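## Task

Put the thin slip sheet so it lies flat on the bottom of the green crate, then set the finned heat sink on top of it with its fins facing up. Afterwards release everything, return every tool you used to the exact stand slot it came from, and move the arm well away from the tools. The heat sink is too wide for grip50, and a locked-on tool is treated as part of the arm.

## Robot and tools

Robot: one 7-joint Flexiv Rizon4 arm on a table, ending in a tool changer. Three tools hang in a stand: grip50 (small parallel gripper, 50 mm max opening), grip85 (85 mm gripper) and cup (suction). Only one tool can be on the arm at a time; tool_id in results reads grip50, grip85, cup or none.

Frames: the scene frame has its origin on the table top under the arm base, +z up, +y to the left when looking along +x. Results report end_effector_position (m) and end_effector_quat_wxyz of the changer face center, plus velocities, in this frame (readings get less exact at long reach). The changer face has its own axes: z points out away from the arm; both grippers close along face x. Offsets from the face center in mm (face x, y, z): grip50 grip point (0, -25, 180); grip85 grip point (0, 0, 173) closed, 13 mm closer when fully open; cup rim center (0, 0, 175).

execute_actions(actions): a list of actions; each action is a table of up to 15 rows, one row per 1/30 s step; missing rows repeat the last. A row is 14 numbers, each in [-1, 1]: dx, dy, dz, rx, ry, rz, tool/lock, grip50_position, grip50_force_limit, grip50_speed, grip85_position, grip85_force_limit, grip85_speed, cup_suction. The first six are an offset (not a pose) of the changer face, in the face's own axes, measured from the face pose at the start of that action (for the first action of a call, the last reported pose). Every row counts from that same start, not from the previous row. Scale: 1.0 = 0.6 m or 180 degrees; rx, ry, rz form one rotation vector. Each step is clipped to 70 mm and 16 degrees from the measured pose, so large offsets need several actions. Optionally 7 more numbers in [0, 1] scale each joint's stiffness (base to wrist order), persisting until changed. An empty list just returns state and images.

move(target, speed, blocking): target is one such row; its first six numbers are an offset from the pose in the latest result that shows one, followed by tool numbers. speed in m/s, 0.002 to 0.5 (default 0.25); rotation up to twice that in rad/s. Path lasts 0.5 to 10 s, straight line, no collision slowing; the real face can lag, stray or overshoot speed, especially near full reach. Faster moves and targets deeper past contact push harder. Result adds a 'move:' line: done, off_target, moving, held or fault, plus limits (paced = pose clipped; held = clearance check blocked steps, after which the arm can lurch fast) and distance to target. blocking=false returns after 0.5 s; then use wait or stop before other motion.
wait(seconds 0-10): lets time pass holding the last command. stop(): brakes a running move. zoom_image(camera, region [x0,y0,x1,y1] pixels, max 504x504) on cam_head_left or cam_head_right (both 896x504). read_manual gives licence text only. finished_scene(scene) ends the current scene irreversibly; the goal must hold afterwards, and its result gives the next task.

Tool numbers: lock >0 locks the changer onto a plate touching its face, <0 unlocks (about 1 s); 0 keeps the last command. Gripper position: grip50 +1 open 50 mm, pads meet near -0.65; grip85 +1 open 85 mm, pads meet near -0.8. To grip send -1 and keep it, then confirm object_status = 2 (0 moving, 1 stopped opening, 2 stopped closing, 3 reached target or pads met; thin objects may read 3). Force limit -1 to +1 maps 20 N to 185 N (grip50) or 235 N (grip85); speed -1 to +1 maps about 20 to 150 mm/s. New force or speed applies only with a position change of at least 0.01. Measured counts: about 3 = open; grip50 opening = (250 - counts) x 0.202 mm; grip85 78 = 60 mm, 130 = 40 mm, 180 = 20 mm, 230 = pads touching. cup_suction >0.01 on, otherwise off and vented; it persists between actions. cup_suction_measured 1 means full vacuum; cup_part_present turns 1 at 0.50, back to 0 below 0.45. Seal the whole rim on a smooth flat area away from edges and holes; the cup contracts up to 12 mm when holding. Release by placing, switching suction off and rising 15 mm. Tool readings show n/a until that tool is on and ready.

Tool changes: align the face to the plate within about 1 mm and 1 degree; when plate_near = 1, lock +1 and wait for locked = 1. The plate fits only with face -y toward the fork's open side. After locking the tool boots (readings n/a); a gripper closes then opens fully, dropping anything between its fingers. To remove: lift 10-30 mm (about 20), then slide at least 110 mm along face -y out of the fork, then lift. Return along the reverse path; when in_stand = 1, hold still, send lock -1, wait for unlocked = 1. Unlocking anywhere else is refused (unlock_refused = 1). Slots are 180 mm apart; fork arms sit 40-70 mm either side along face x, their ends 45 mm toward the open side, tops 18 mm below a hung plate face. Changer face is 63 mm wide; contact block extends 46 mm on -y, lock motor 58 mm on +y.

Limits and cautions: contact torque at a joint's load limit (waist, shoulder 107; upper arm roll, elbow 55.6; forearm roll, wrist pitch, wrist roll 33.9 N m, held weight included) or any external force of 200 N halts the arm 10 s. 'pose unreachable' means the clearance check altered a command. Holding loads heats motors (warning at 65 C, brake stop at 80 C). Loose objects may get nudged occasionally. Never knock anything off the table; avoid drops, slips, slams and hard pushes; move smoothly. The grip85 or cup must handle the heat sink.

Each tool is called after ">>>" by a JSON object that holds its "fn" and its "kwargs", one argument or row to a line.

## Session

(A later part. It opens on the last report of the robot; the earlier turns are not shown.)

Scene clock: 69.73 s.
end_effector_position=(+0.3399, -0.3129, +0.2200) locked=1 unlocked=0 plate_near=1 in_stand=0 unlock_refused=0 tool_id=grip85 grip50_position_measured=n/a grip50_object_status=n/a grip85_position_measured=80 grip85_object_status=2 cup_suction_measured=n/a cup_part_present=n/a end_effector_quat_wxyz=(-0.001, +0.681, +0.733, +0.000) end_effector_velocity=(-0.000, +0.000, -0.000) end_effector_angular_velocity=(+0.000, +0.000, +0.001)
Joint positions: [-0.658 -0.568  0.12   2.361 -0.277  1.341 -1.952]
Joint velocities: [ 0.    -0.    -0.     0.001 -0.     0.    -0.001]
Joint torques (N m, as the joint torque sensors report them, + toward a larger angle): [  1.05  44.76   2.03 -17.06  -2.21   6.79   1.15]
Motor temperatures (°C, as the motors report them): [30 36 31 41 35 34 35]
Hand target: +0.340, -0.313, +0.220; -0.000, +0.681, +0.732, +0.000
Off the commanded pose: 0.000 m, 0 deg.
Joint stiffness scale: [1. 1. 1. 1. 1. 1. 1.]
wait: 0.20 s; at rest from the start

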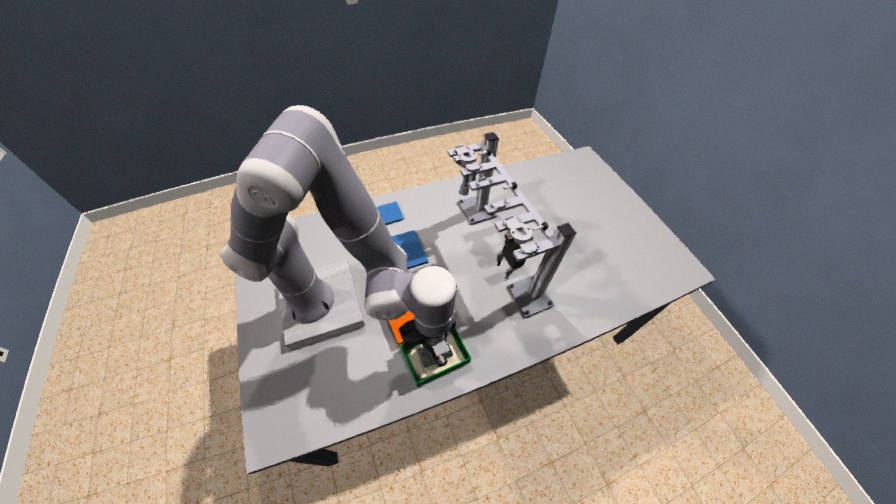

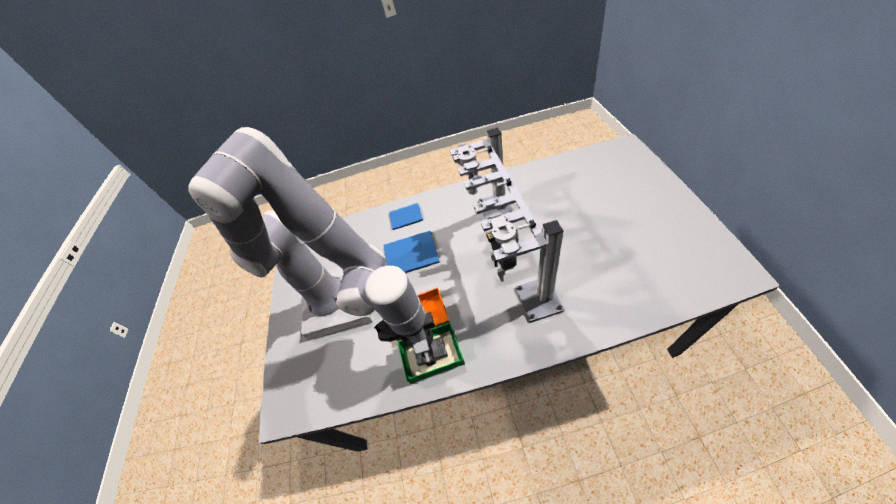

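>>> {"fn": "execute_actions", "kwargs": {
  "actions": [
    [[0,0,0.0008,0,0,0,0,0,0,0,-1,-0.4,-0.3,0],[0,0,0.0016,0,0,0,0,0,0,0,-1,-0.4,-0.3,0],[0,0,0.0025,0,0,0,0,0,0,0,-1,-0.4,-0.3,0],[0,0,0.0034,0,0,0,0,0,0,0,-1,-0.4,-0.3,0],[0,0,0.0043,0,0,0,0,0,0,0,-1,-0.4,-0.3,0],[0,0,0.0051,0,0,0,0,0,0,0,-1,-0.4,-0.3,0],[0,0,0.0059,0,0,0,0,0,0,0,-1,-0.4,-0.3,0],[0,0,0.0066,0,0,0,0,0,0,0,-1,-0.4,-0.3,0],[0,0,0.0072,0,0,0,0,0,0,0,-1,-0.4,-0.3,0],[0,0,0.0078,0,0,0,0,0,0,0,-1,-0.4,-0.3,0],[0,0,0.0083,0,0,0,0,0,0,0,-1,-0.4,-0.3,0],[0,0,0.0087,0,0,0,0,0,0,0,-1,-0.4,-0.3,0]]
  ]
}}

Scene clock: 70.53 s.
end_effector_position=(+0.3400, -0.3130, +0.2152) locked=1 unlocked=0 plate_near=1 in_stand=0 unlock_refused=0 tool_id=grip85 grip50_position_measured=n/a grip50_object_status=n/a grip85_position_measured=80 grip85_object_status=2 cup_suction_measured=n/a cup_part_present=n/a end_effector_quat_wxyz=(-0.000, +0.681, +0.733, +0.000) end_effector_velocity=(+0.001, -0.001, -0.000) end_effector_angular_velocity=(-0.003, -0.004, +0.001)
Joint positions: [-0.651 -0.581  0.112  2.361 -0.28   1.356 -1.95 ]
Joint velocities: [ 0.004 -0.002 -0.005 -0.    -0.     0.007 -0.   ]
Joint torques (N m, as the joint torque sensors report them, + toward a larger angle): [  0.96  39.32   1.84 -14.99  -2.03   6.27   1.14]
Motor temperatures (°C, as the motors report them): [30 37 31 41 35 34 35]
Hand target: +0.340, -0.313, +0.215; -0.001, +0.681, +0.733, +0.000
Off the commanded pose: 0.001 m, 0 deg.
Joint stiffness scale: [1. 1. 1. 1. 1. 1. 1.]
Step readings (end_effector_position):
0: (+0.3399, -0.3129, +0.2200)
1: (+0.3399, -0.3129, +0.2199)
2: (+0.3399, -0.3129, +0.2196)
4: (+0.3398, -0.3129, +0.2188)
8: (+0.3398, -0.3129, +0.2169)
15: end_effector_position above

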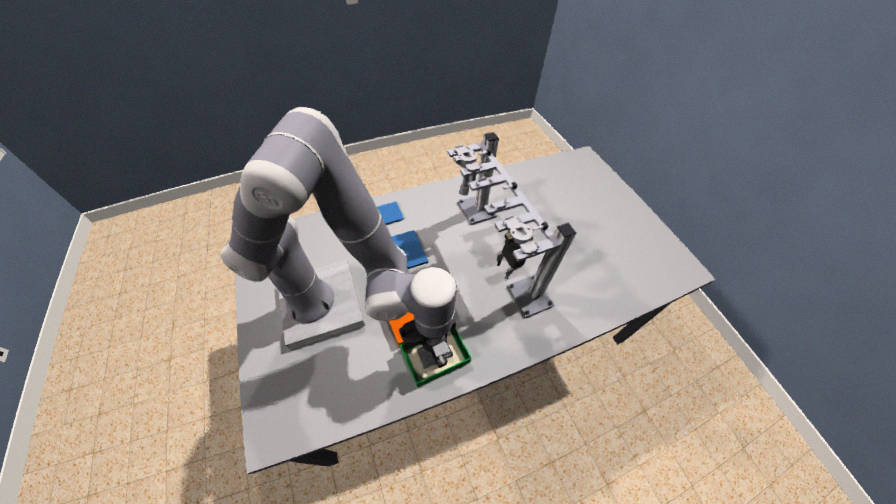

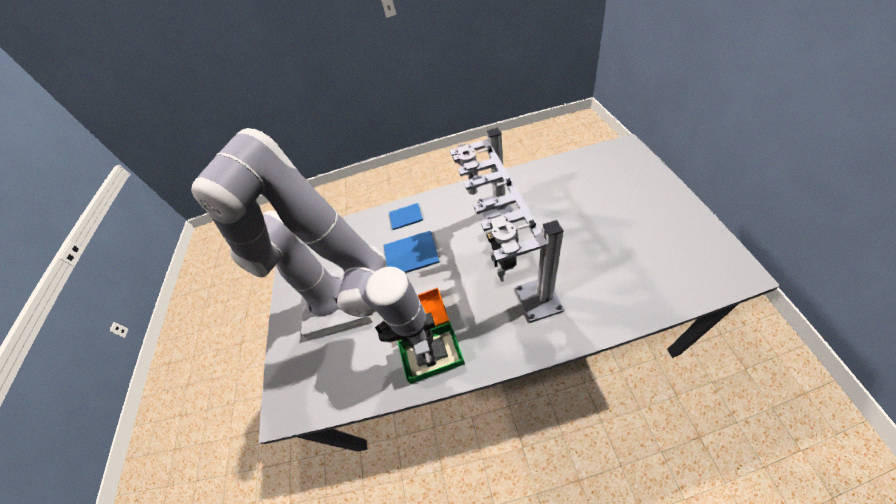

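>>> {"fn": "execute_actions", "kwargs": {
  "actions": [
    [[0,0,0,0,0,0,0,0,0,0,-1,-0.4,-0.3,0],[0,0,0,0,0,0,0,0,0,0,0.65,-0.4,0,0],[0,0,0,0,0,0,0,0,0,0,0.65,-0.4,0,0],[0,0,0,0,0,0,0,0,0,0,0.65,-0.4,0,0],[0,0,0,0,0,0,0,0,0,0,0.65,-0.4,0,0],[0,0,0,0,0,0,0,0,0,0,0.65,-0.4,0,0],[0,0,0,0,0,0,0,0,0,0,0.65,-0.4,0,0],[0,0,0,0,0,0,0,0,0,0,0.65,-0.4,0,0],[0,0,-0.003,0,0,0,0,0,0,0,0.65,-0.4,0,0],[0,0,-0.009,0,0,0,0,0,0,0,0.65,-0.4,0,0],[0,0,-0.018,0,0,0,0,0,0,0,0.65,-0.4,0,0],[0,0,-0.029,0,0,0,0,0,0,0,0.65,-0.4,0,0],[0,0,-0.040,0,0,0,0,0,0,0,0.65,-0.4,0,0],[0,0,-0.050,0,0,0,0,0,0,0,0.65,-0.4,0,0],[0,0,-0.058,0,0,0,0,0,0,0,0.65,-0.4,0,0]]
  ]
}}

>>> {"fn": "wait", "kwargs": {
  "seconds": 0.5
}}

>>> {"fn": "zoom_image", "kwargs": {
  "camera": "cam_head_right",
  "region": [375, 290, 485, 395]
}}

Scene clock: 72.10 s.
end_effector_position=(+0.3399, -0.3129, +0.2334) locked=1 unlocked=0 plate_near=1 in_stand=0 unlock_refused=0 tool_id=grip85 grip50_position_measured=n/a grip50_object_status=n/a grip85_position_measured=48 grip85_object_status=0 cup_suction_measured=n/a cup_part_present=n/a end_effector_quat_wxyz=(+0.000, +0.681, +0.733, -0.000) end_effector_velocity=(-0.001, -0.001, +0.144) end_effector_angular_velocity=(-0.018, -0.004, -0.000)
Joint positions: [-0.671 -0.53   0.139  2.361 -0.265  1.303 -1.961]
Joint velocities: [-0.15   0.403  0.212 -0.009  0.135 -0.413 -0.098]
Joint torques (N m, as the joint torque sensors report them, + toward a larger angle): [ -1.72  46.06   4.26 -18.46  -1.1    4.38  -0.87]
Motor temperatures (°C, as the motors report them): [30 37 31 40 35 34 35]
Hand target: +0.340, -0.313, +0.249; +0.001, +0.681, +0.733, -0.001
Off the commanded pose: 0.017 m, 0 deg.
Joint stiffness scale: [1. 1. 1. 1. 1. 1. 1.]
Step readings (end_effector_position):
0: (+0.3401, -0.3131, +0.2152)
1: (+0.3401, -0.3131, +0.2153)
2: (+0.3401, -0.3131, +0.2153)
4: (+0.3401, -0.3131, +0.2153)
8: (+0.3401, -0.3131, +0.2153)
15: end_effector_position above

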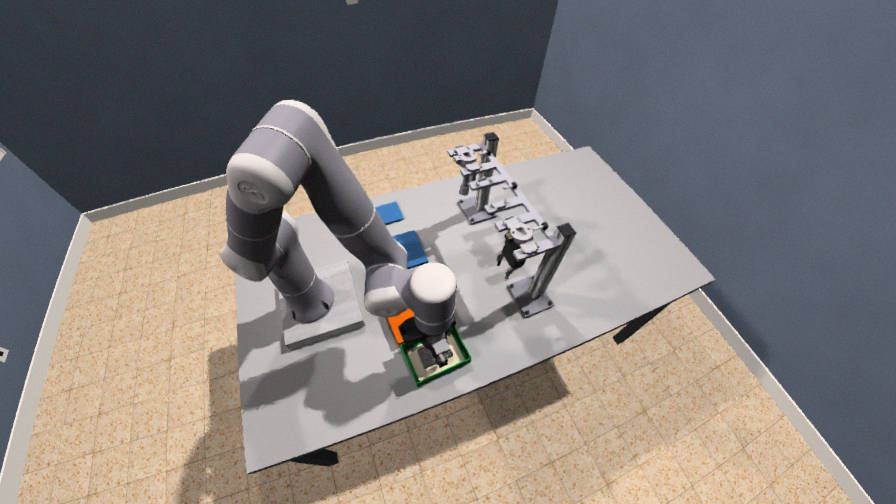

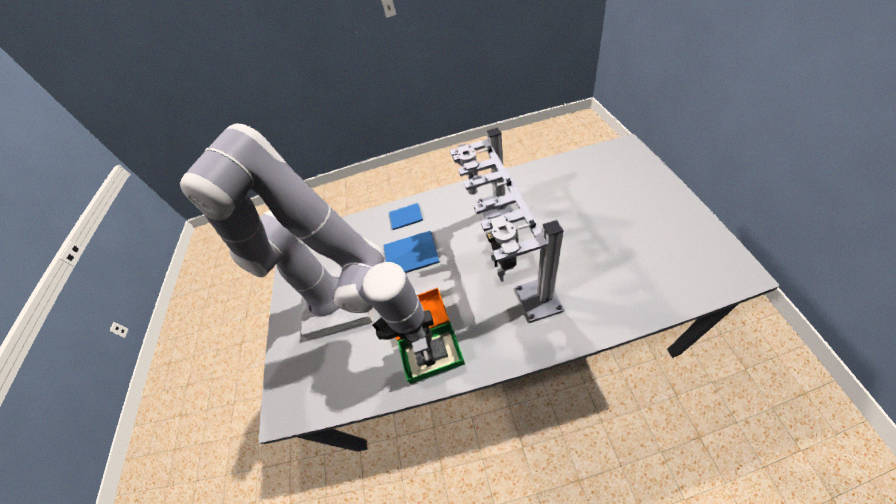

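Scene clock: 72.60 s.
end_effector_position=(+0.3400, -0.3130, +0.2490) locked=1 unlocked=0 plate_near=1 in_stand=0 unlock_refused=0 tool_id=grip85 grip50_position_measured=n/a grip50_object_status=n/a grip85_position_measured=48 grip85_object_status=3 cup_suction_measured=n/a cup_part_present=n/a end_effector_quat_wxyz=(+0.001, +0.681, +0.733, -0.001) end_effector_velocity=(+0.000, +0.000, +0.000) end_effector_angular_velocity=(-0.000, -0.000, +0.001)
Joint positions: [-0.687 -0.487  0.162  2.359 -0.25   1.259 -1.972]
Joint velocities: [-0.     0.001  0.    -0.     0.    -0.001 -0.001]
Joint torques (N m, as the joint torque sensors report them, + toward a larger angle): [ -1.37  42.82   4.42 -18.04  -1.67   5.2   -0.71]
Motor temperatures (°C, as the motors report them): [30 37 31 40 35 34 35]
Hand target: +0.340, -0.313, +0.249; +0.001, +0.681, +0.733, -0.001
Off the commanded pose: 0.001 m, 0 deg.
Joint stiffness scale: [1. 1. 1. 1. 1. 1. 1.]
wait: 0.50 s; at rest by 0.33 s

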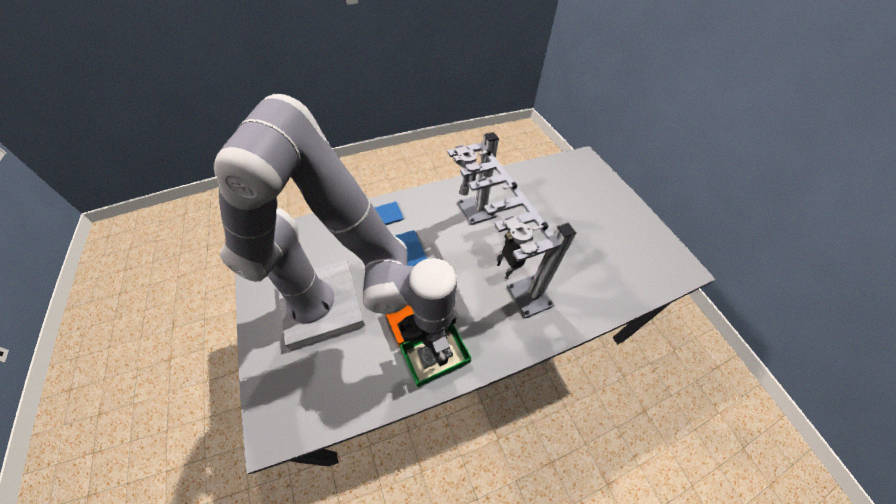

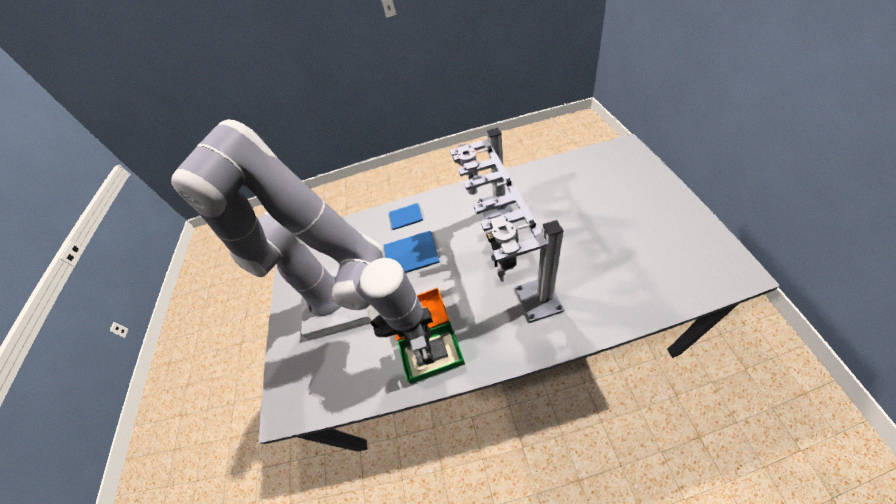

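Region (375, 290, 485, 395) of cam_head_right's 896x504 image, scaled by 4.582, with more detail than that image has; it fills the top 481 rows of this view, and the rest is white.

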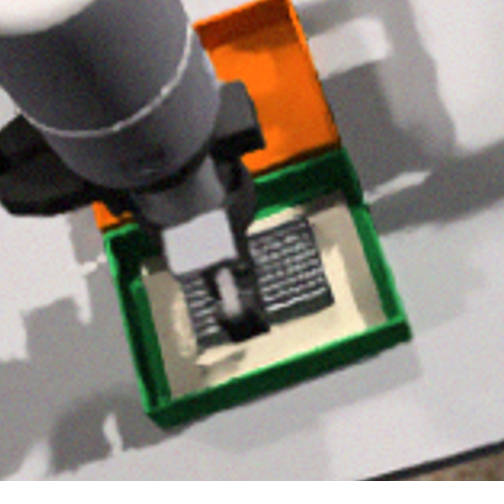

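>>> {"fn": "move", "kwargs": {
  "target": [0.4806, 0.3499, -0.255, 0, 0.0009, 0.0164, 0, 0, 0, 0, 0.65, -0.4, 0, 0],
  "speed": 0.45
}}

Scene clock: 74.63 s.
end_effector_position=(+0.5280, -0.0107, +0.4016) locked=1 unlocked=0 plate_near=1 in_stand=0 unlock_refused=0 tool_id=grip85 grip50_position_measured=n/a grip50_object_status=n/a grip85_position_measured=48 grip85_object_status=3 cup_suction_measured=n/a cup_part_present=n/a end_effector_quat_wxyz=(+0.001, +0.699, +0.715, -0.000) end_effector_velocity=(+0.001, +0.001, +0.001) end_effector_angular_velocity=(-0.000, +0.001, -0.001)
Joint positions: [-0.223 -0.301  0.452  2.038 -0.173  0.731 -1.289]
Joint velocities: [ 0.002 -0.002  0.    -0.005 -0.001 -0.004  0.002]
Joint torques (N m, as the joint torque sensors report them, + toward a larger angle): [  1.19  42.86   4.29 -32.34  -5.37   5.22   1.23]
Motor temperatures (°C, as the motors report them): [30 37 31 40 35 34 35]
Hand target: +0.528, -0.011, +0.402; +0.001, +0.699, +0.715, -0.001
Off the commanded pose: 0.001 m, 0 deg.
Joint stiffness scale: [1. 1. 1. 1. 1. 1. 1.]
move: done

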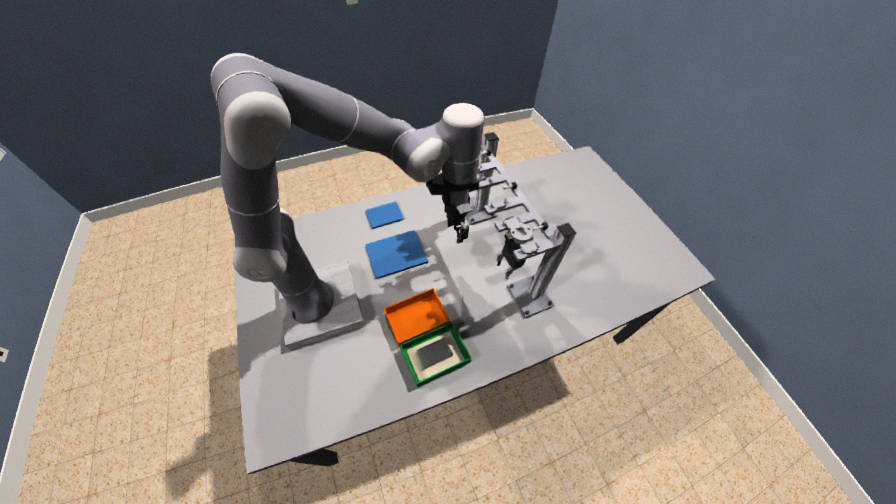

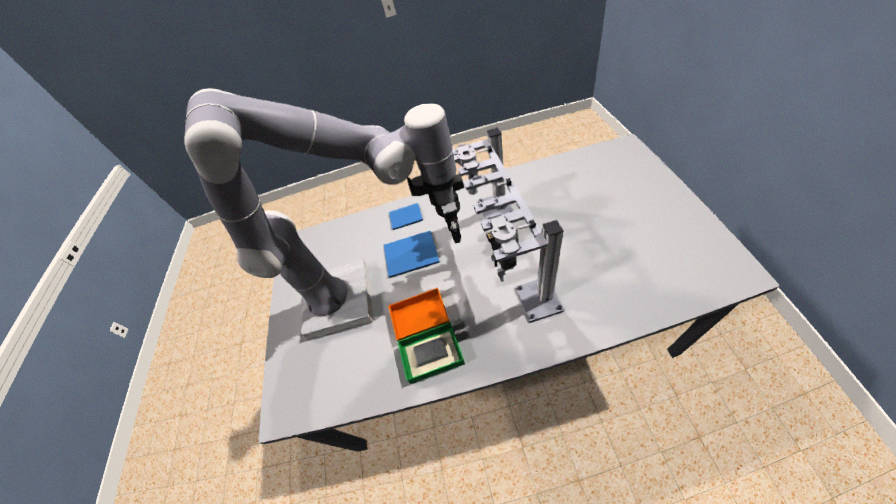

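>>> {"fn": "move", "kwargs": {
  "target": [0.0011, 0.1955, 0, 0.0002, 0.0007, 0, 0, 0, 0, 0, 0.65, -0.4, 0, 0],
  "speed": 0.18
}}

>>> {"fn": "zoom_image", "kwargs": {
  "camera": "cam_head_left",
  "region": [445, 140, 545, 240]
}}

>>> {"fn": "zoom_image", "kwargs": {
  "camera": "cam_head_right",
  "region": [435, 140, 535, 240]
}}

Scene clock: 76.03 s.
end_effector_position=(+0.6452, -0.0075, +0.4024) locked=1 unlocked=0 plate_near=1 in_stand=0 unlock_refused=0 tool_id=grip85 grip50_position_measured=n/a grip50_object_status=n/a grip85_position_measured=48 grip85_object_status=3 cup_suction_measured=n/a cup_part_present=n/a end_effector_quat_wxyz=(+0.000, +0.699, +0.715, +0.001) end_effector_velocity=(+0.002, -0.000, +0.000) end_effector_angular_velocity=(-0.001, -0.000, -0.001)
Joint positions: [-0.151 -0.541  0.398  1.684 -0.24   0.605 -1.283]
Joint velocities: [ 0.    -0.003  0.    -0.005 -0.002 -0.003  0.001]
Joint torques (N m, as the joint torque sensors report them, + toward a larger angle): [  1.18  57.26   8.25 -33.36  -5.75   5.02  -0.59]
Motor temperatures (°C, as the motors report them): [30 37 31 41 35 34 35]
Hand target: +0.645, -0.007, +0.402; +0.000, +0.699, +0.715, +0.000
Off the commanded pose: 0.001 m, 0 deg.
Joint stiffness scale: [1. 1. 1. 1. 1. 1. 1.]
move: done

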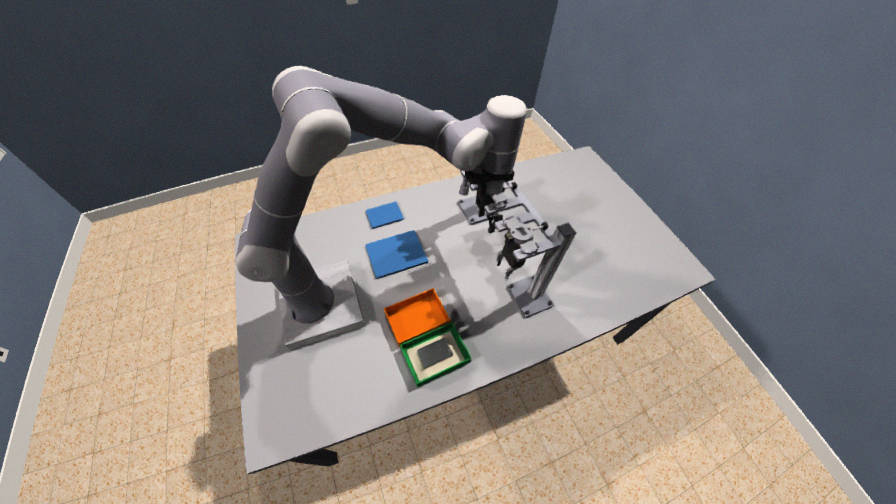

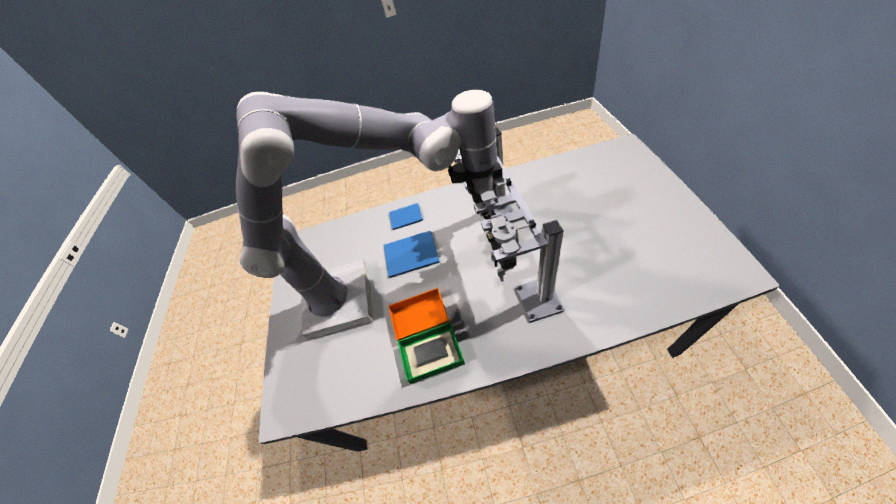

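Region (445, 140, 545, 240) of cam_head_left's 896x504 image, scaled by 5.040, with more detail than that image has.

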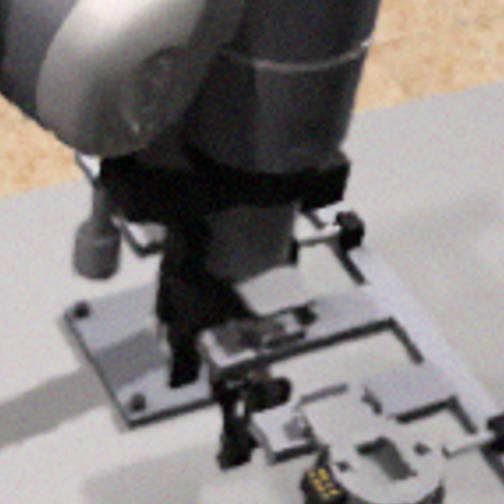

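Region (435, 140, 535, 240) of cam_head_right's 896x504 image, scaled by 5.040, with more detail than that image has.

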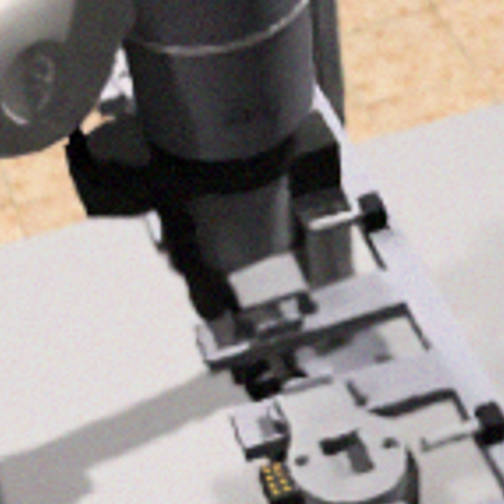

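>>> {"fn": "execute_actions", "kwargs": {
  "actions": [
    [[0.0005,0,0.001,0,0,0,0,0,0,0,0.65,-0.4,0,0],[0.0005,0,0.0025,0,0,0,0,0,0,0,0.65,-0.4,0,0],[0.0005,0,0.0045,0,0,0,0,0,0,0,0.65,-0.4,0,0],[0.0005,0,0.007,0,0,0,0,0,0,0,0.65,-0.4,0,0],[0.0005,0,0.0095,0,0,0,0,0,0,0,0.65,-0.4,0,0],[0.0005,0,0.012,0,0,0,0,0,0,0,0.65,-0.4,0,0],[0.0005,0,0.014,0,0,0,0,0,0,0,0.65,-0.4,0,0],[0.0005,0,0.016,0,0,0,0,0,0,0,0.65,-0.4,0,0],[0.0005,0,0.018,0,0,0,0,0,0,0,0.65,-0.4,0,0],[0.0005,0,0.0195,0,0,0,0,0,0,0,0.65,-0.4,0,0],[0.0005,0,0.0207,0,0,0,0,0,0,0,0.65,-0.4,0,0],[0.0005,0,0.0215,0,0,0,0,0,0,0,0.65,-0.4,0,0]]
  ]
}}

Scene clock: 78.60 s.
end_effector_position=(+0.6451, -0.0072, +0.3899) locked=1 unlocked=0 plate_near=1 in_stand=0 unlock_refused=0 tool_id=grip85 grip50_position_measured=n/a grip50_object_status=n/a grip85_position_measured=48 grip85_object_status=3 cup_suction_measured=n/a cup_part_present=n/a end_effector_quat_wxyz=(-0.000, +0.699, +0.715, +0.001) end_effector_velocity=(+0.000, +0.000, -0.005) end_effector_angular_velocity=(-0.000, -0.002, -0.001)
Joint positions: [-0.148 -0.557  0.392  1.697 -0.247  0.632 -1.278]
Joint velocities: [ 0.002 -0.007 -0.003  0.005 -0.004  0.014  0.003]
Joint torques (N m, as the joint torque sensors report them, + toward a larger angle): [  0.93  58.87   8.08 -33.02  -5.74   6.81   1.04]
Motor temperatures (°C, as the motors report them): [30 37 31 41 35 34 35]
Hand target: +0.645, -0.007, +0.390; +0.000, +0.699, +0.715, +0.001
Off the commanded pose: 0.000 m, 0 deg.
Joint stiffness scale: [1. 1. 1. 1. 1. 1. 1.]
Step readings (end_effector_position):
0: (+0.6453, -0.0075, +0.4024)
1: (+0.6453, -0.0075, +0.4023)
2: (+0.6453, -0.0074, +0.4021)
4: (+0.6453, -0.0072, +0.4008)
8: (+0.6452, -0.0072, +0.3957)
15: end_effector_position above

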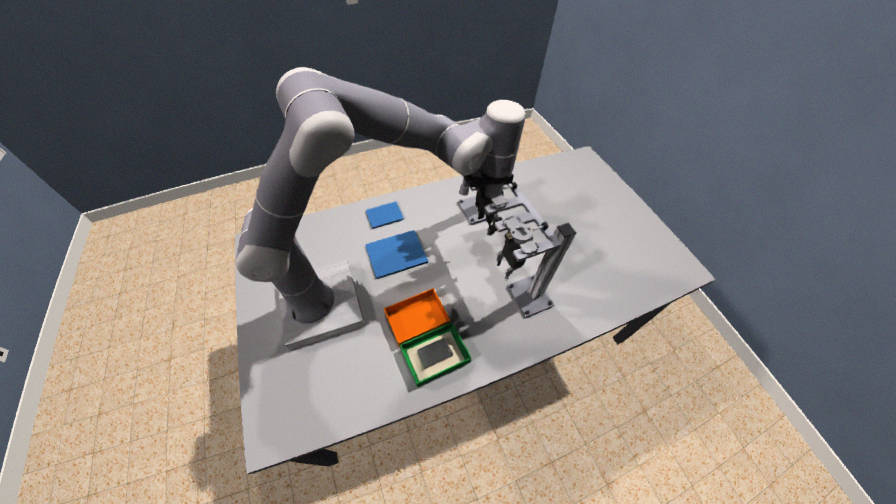

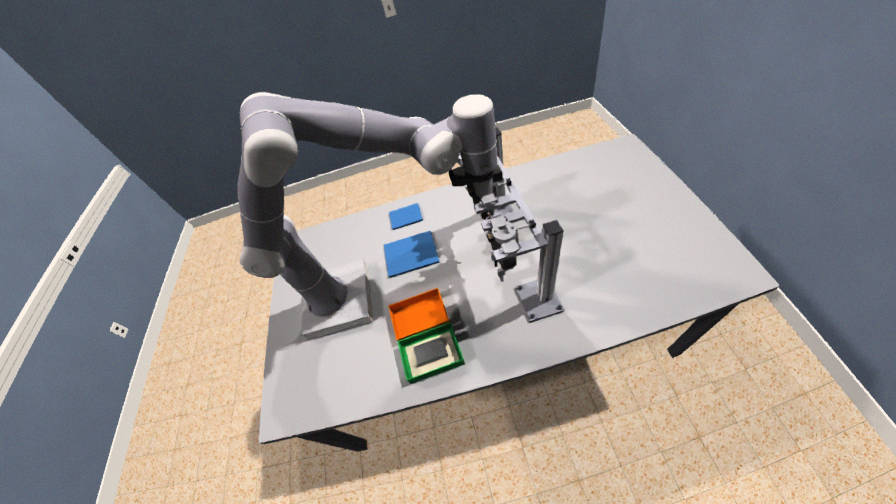

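>>> {"fn": "execute_actions", "kwargs": {
  "actions": [
    [[0,0,0.002,0,0,0,0,0,0,0,0.65,-0.4,0,0],[0,0,0.004,0,0,0,0,0,0,0,0.65,-0.4,0,0],[0,0,0.006,0,0,0,0,0,0,0,0.65,-0.4,0,0],[0,0,0.008,0,0,0,0,0,0,0,0.65,-0.4,0,0],[0,0,0.010,0,0,0,0,0,0,0,0.65,-0.4,0,0],[0,0,0.0115,0,0,0,0,0,0,0,0.65,-0.4,0,0],[0,0,0.0127,0,0,0,0,0,0,0,0.65,-0.4,0,0],[0,0,0.0135,0,0,0,0,0,0,0,0.65,-0.4,0,0],[0,0,0.014,0,0,0,0,0,0,0,0.65,-0.4,0,0],[0,0,0.014,0,0,0,0,0,0,0,0.65,-0.4,0,0],[0,0,0.014,0,0,0,0,0,0,0,0.65,-0.4,0,0],[0,0,0.014,0,0,0,0,0,0,0,0.65,-0.4,0,0],[0,0,0.014,0,0,0,0,0,0,0,0.65,-0.4,0,0],[0,0,0.014,0,0,0,-1,0,0,0,0.65,-0.4,0,0],[0,0,0.014,0,0,0,-1,0,0,0,0.65,-0.4,0,0]]
  ]
}}

>>> {"fn": "wait", "kwargs": {
  "seconds": 1.1
}}

Scene clock: 79.57 s.
end_effector_position=(+0.6452, -0.0072, +0.3818) locked=1 unlocked=0 plate_near=1 in_stand=1 unlock_refused=0 tool_id=grip85 grip50_position_measured=n/a grip50_object_status=n/a grip85_position_measured=48 grip85_object_status=3 cup_suction_measured=n/a cup_part_present=n/a end_effector_quat_wxyz=(+0.000, +0.699, +0.715, +0.000) end_effector_velocity=(-0.000, +0.000, -0.000) end_effector_angular_velocity=(-0.003, +0.001, -0.000)
Joint positions: [-0.146 -0.567  0.388  1.705 -0.253  0.65  -1.275]
Joint velocities: [ 0.    -0.    -0.     0.001 -0.003 -0.     0.003]
Joint torques (N m, as the joint torque sensors report them, + toward a larger angle): [  0.91  47.71   6.47 -26.46  -3.77   5.5    0.73]
Motor temperatures (°C, as the motors report them): [30 37 31 41 35 34 35]
Hand target: +0.645, -0.007, +0.381; -0.000, +0.699, +0.715, +0.000
Off the commanded pose: 0.000 m, 0 deg.
Joint stiffness scale: [1. 1. 1. 1. 1. 1. 1.]
Step readings (end_effector_position):
0: (+0.6452, -0.0072, +0.3896)
1: (+0.6452, -0.0072, +0.3895)
2: (+0.6452, -0.0072, +0.3891)
4: (+0.6452, -0.0072, +0.3875)
8: (+0.6451, -0.0072, +0.3834)
15: end_effector_position above

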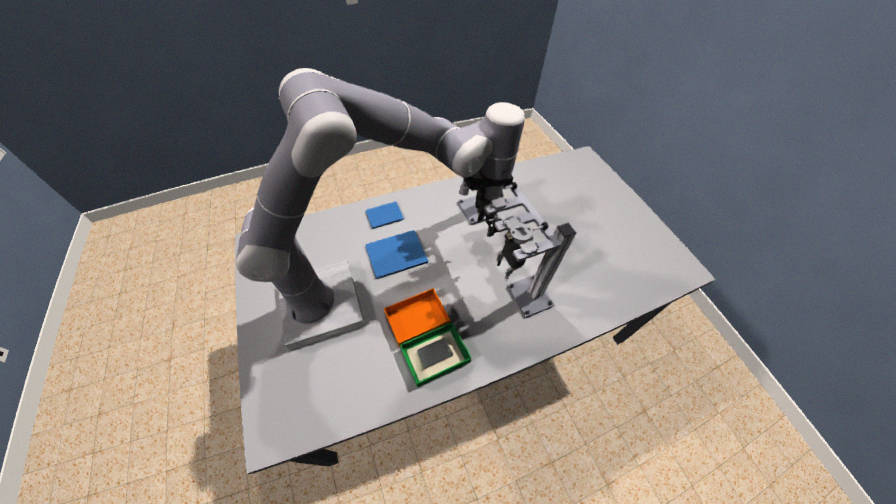

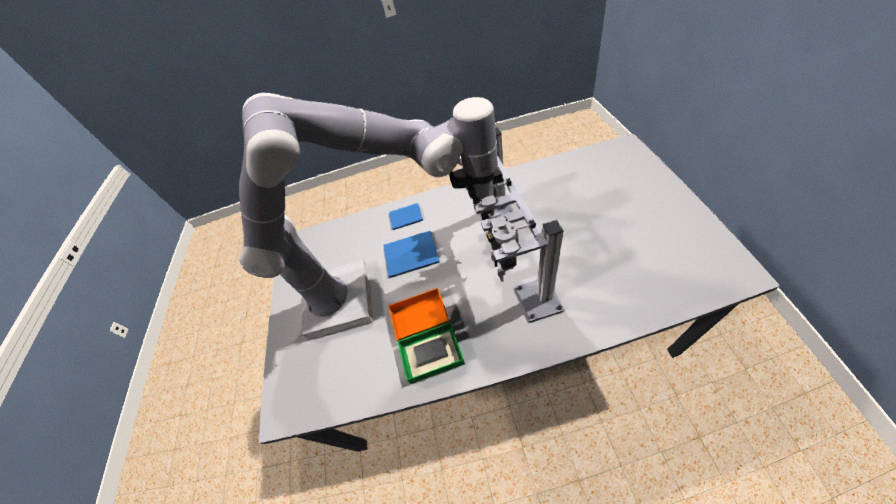

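Scene clock: 80.67 s.
end_effector_position=(+0.6452, -0.0072, +0.3817) locked=0 unlocked=1 plate_near=1 in_stand=1 unlock_refused=0 tool_id=none grip50_position_measured=n/a grip50_object_status=n/a grip85_position_measured=n/a grip85_object_status=n/a cup_suction_measured=n/a cup_part_present=n/a end_effector_quat_wxyz=(+0.000, +0.699, +0.715, +0.000) end_effector_velocity=(+0.000, -0.000, +0.000) end_effector_angular_velocity=(-0.000, -0.000, +0.001)
Joint positions: [-0.146 -0.567  0.388  1.705 -0.253  0.65  -1.275]
Joint velocities: [ 0.     0.    -0.    -0.    -0.    -0.    -0.001]
Joint torques (N m, as the joint torque sensors report them, + toward a larger angle): [  0.65  48.18   6.35 -26.13  -3.95   5.24   1.06]
Motor temperatures (°C, as the motors report them): [30 37 31 41 35 34 35]
Hand target: +0.645, -0.007, +0.381; -0.000, +0.699, +0.715, +0.000
Off the commanded pose: 0.000 m, 0 deg.
Joint stiffness scale: [1. 1. 1. 1. 1. 1. 1.]
wait: 1.10 s; at rest by 0.27 s

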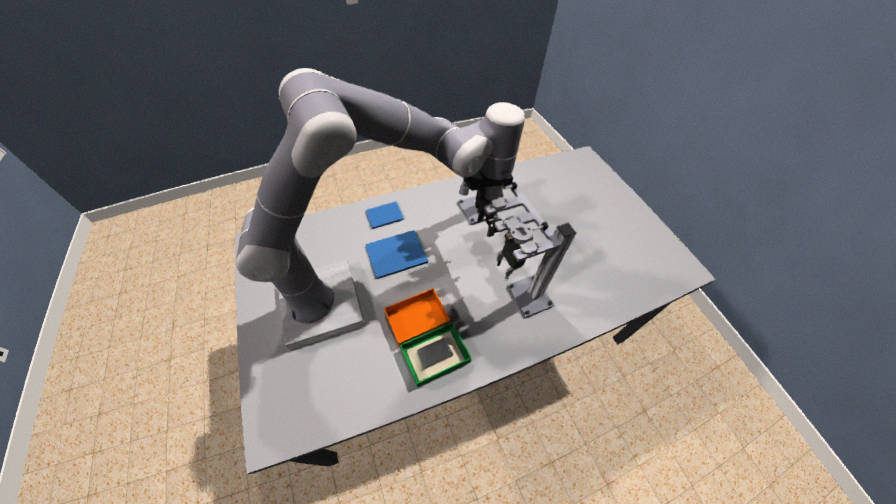

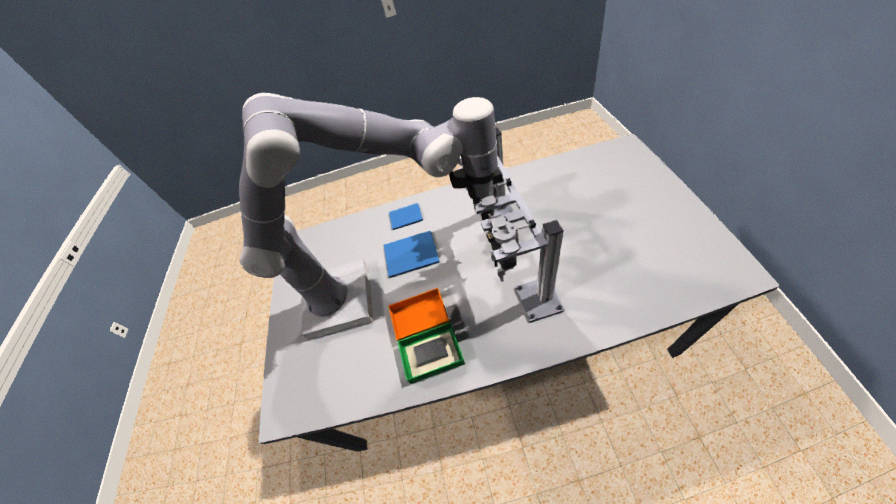

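Unlocked. Lift off and move clear.

>>> {"fn": "execute_actions", "kwargs": {
  "actions": [
    [[0,0,-0.0015,0,0,0,0,0,0,0,0.65,-0.4,0,0],[0,0,-0.004,0,0,0,0,0,0,0,0.65,-0.4,0,0],[0,0,-0.0075,0,0,0,0,0,0,0,0.65,-0.4,0,0],[0,0,-0.012,0,0,0,0,0,0,0,0.65,-0.4,0,0],[0,0,-0.017,0,0,0,0,0,0,0,0.65,-0.4,0,0],[0,0,-0.022,0,0,0,0,0,0,0,0.65,-0.4,0,0],[0,0,-0.027,0,0,0,0,0,0,0,0.65,-0.4,0,0],[0,0,-0.031,0,0,0,0,0,0,0,0.65,-0.4,0,0],[0,0,-0.0345,0,0,0,0,0,0,0,0.65,-0.4,0,0],[0,0,-0.037,0,0,0,0,0,0,0,0.65,-0.4,0,0],[0,0,-0.0388,0,0,0,0,0,0,0,0.65,-0.4,0,0],[0,0,-0.04,0,0,0,0,0,0,0,0.65,-0.4,0,0]]
  ]
}}

>>> {"fn": "move", "kwargs": {
  "target": [0, -0.4, -0.2, 0, 0, 0, 0, 0, 0, 0, 0.65, -0.4, 0, 0],
  "speed": 0.4
}}

>>> {"fn": "zoom_image", "kwargs": {
  "camera": "cam_head_left",
  "region": [430, 120, 590, 290]
}}

>>> {"fn": "zoom_image", "kwargs": {
  "camera": "cam_head_left",
  "region": [385, 310, 485, 395]
}}

Scene clock: 81.57 s.
end_effector_position=(+0.6452, -0.0072, +0.4051) locked=0 unlocked=1 plate_near=0 in_stand=0 unlock_refused=0 tool_id=none grip50_position_measured=n/a grip50_object_status=n/a grip85_position_measured=n/a grip85_object_status=n/a cup_suction_measured=n/a cup_part_present=n/a end_effector_quat_wxyz=(+0.000, +0.699, +0.715, +0.001) end_effector_velocity=(-0.001, -0.000, +0.009) end_effector_angular_velocity=(+0.000, +0.003, +0.000)
Joint positions: [-0.152 -0.537  0.399  1.681 -0.239  0.599 -1.284]
Joint velocities: [-0.003  0.011  0.005 -0.01   0.007 -0.023 -0.004]
Joint torques (N m, as the joint torque sensors report them, + toward a larger angle): [ -1.21  49.95   8.42 -27.78  -3.52   3.8   -0.75]
Motor temperatures (°C, as the motors report them): [30 37 31 41 35 34 35]
Hand target: +0.645, -0.007, +0.406; +0.000, +0.699, +0.715, +0.000
Off the commanded pose: 0.001 m, 0 deg.
Joint stiffness scale: [1. 1. 1. 1. 1. 1. 1.]
Step readings (end_effector_position):
0: (+0.6452, -0.0072, +0.3817)
1: (+0.6452, -0.0072, +0.3819)
2: (+0.6452, -0.0072, +0.3822)
4: (+0.6451, -0.0072, +0.3845)
8: (+0.6452, -0.0072, +0.3940)
15: end_effector_position above

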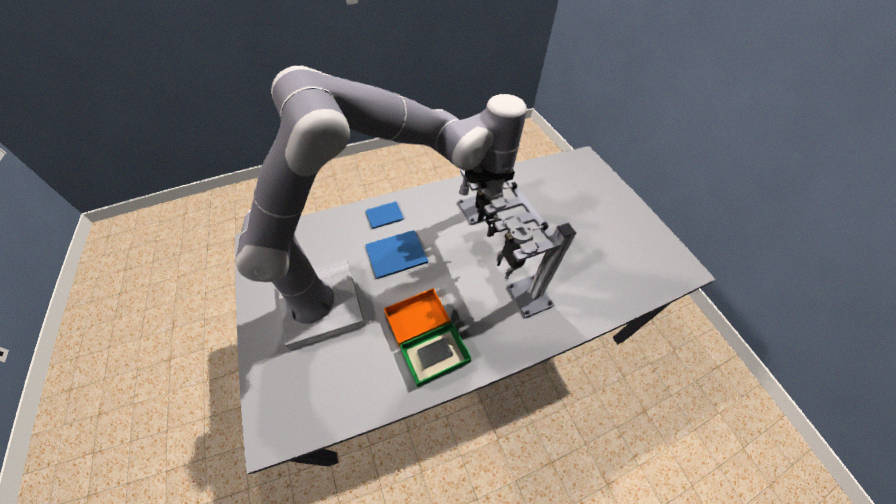

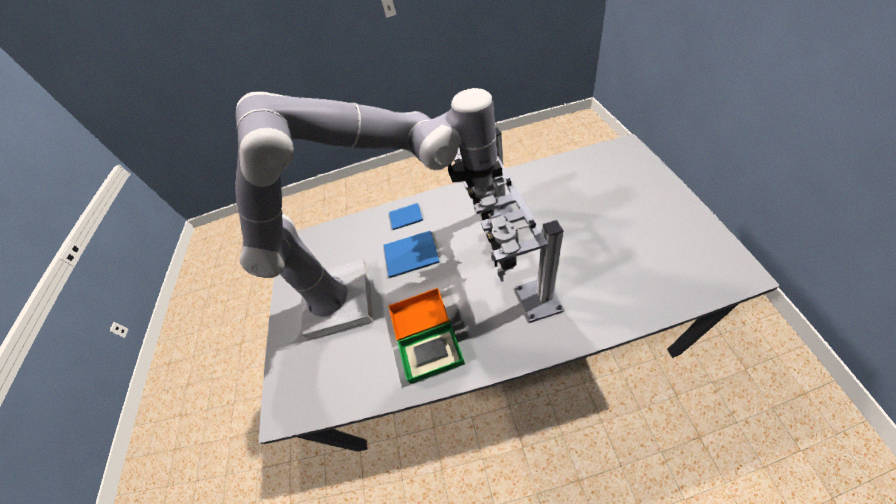

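Scene clock: 82.90 s.
end_effector_position=(+0.4048, -0.0122, +0.5235) locked=0 unlocked=1 plate_near=0 in_stand=0 unlock_refused=0 tool_id=none grip50_position_measured=n/a grip50_object_status=n/a grip85_position_measured=n/a grip85_object_status=n/a cup_suction_measured=n/a cup_part_present=n/a end_effector_quat_wxyz=(+0.000, +0.699, +0.715, +0.001) end_effector_velocity=(-0.001, -0.000, +0.001) end_effector_angular_velocity=(+0.000, +0.001, -0.001)
Joint positions: [-0.31   0.176  0.517  2.117  0.098  0.391 -1.453]
Joint velocities: [ 0.     0.004 -0.001  0.001  0.002 -0.004 -0.001]
Joint torques (N m, as the joint torque sensors report them, + toward a larger angle): [ -1.24  19.25  -4.19 -29.49  -4.2    3.6   -0.67]
Motor temperatures (°C, as the motors report them): [30 37 31 41 35 34 35]
Hand target: +0.405, -0.012, +0.523; +0.000, +0.699, +0.715, +0.001
Off the commanded pose: 0.001 m, 0 deg.
Joint stiffness scale: [1. 1. 1. 1. 1. 1. 1.]
move: done; limits=paced

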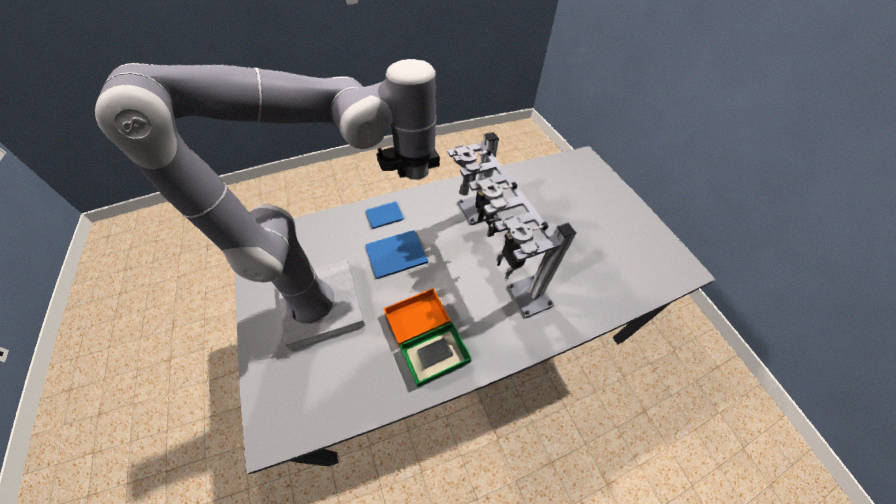

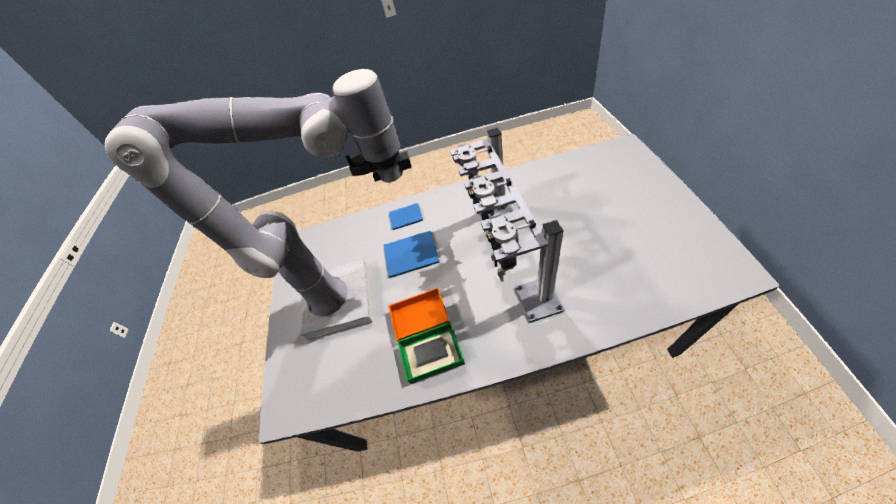

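Region (430, 120, 590, 290) of cam_head_left's 896x504 image, scaled by 2.965, with more detail than that image has; it fills the left 474 columns of this view, and the rest is white.

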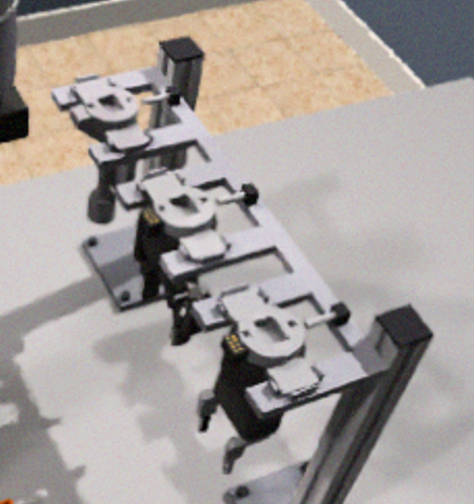

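Region (385, 310, 485, 395) of cam_head_left's 896x504 image, scaled by 5.040, with more detail than that image has; it fills the top 428 rows of this view, and the rest is white.

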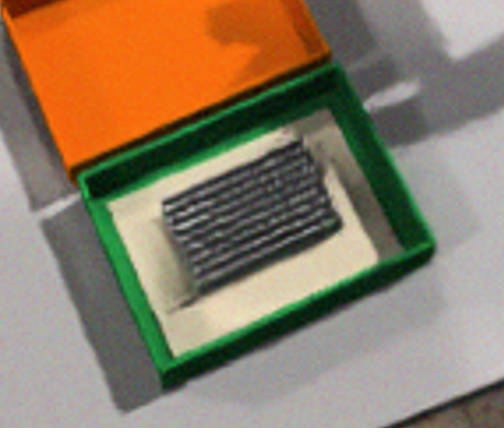

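The sheet lies flat in the green crate with the heat sink on it, fins up. The tools are back in their slots and the arm is clear.

>>> {"fn": "finished_scene", "kwargs": {
  "scene": 2
}}

The scene is finished: the task was done.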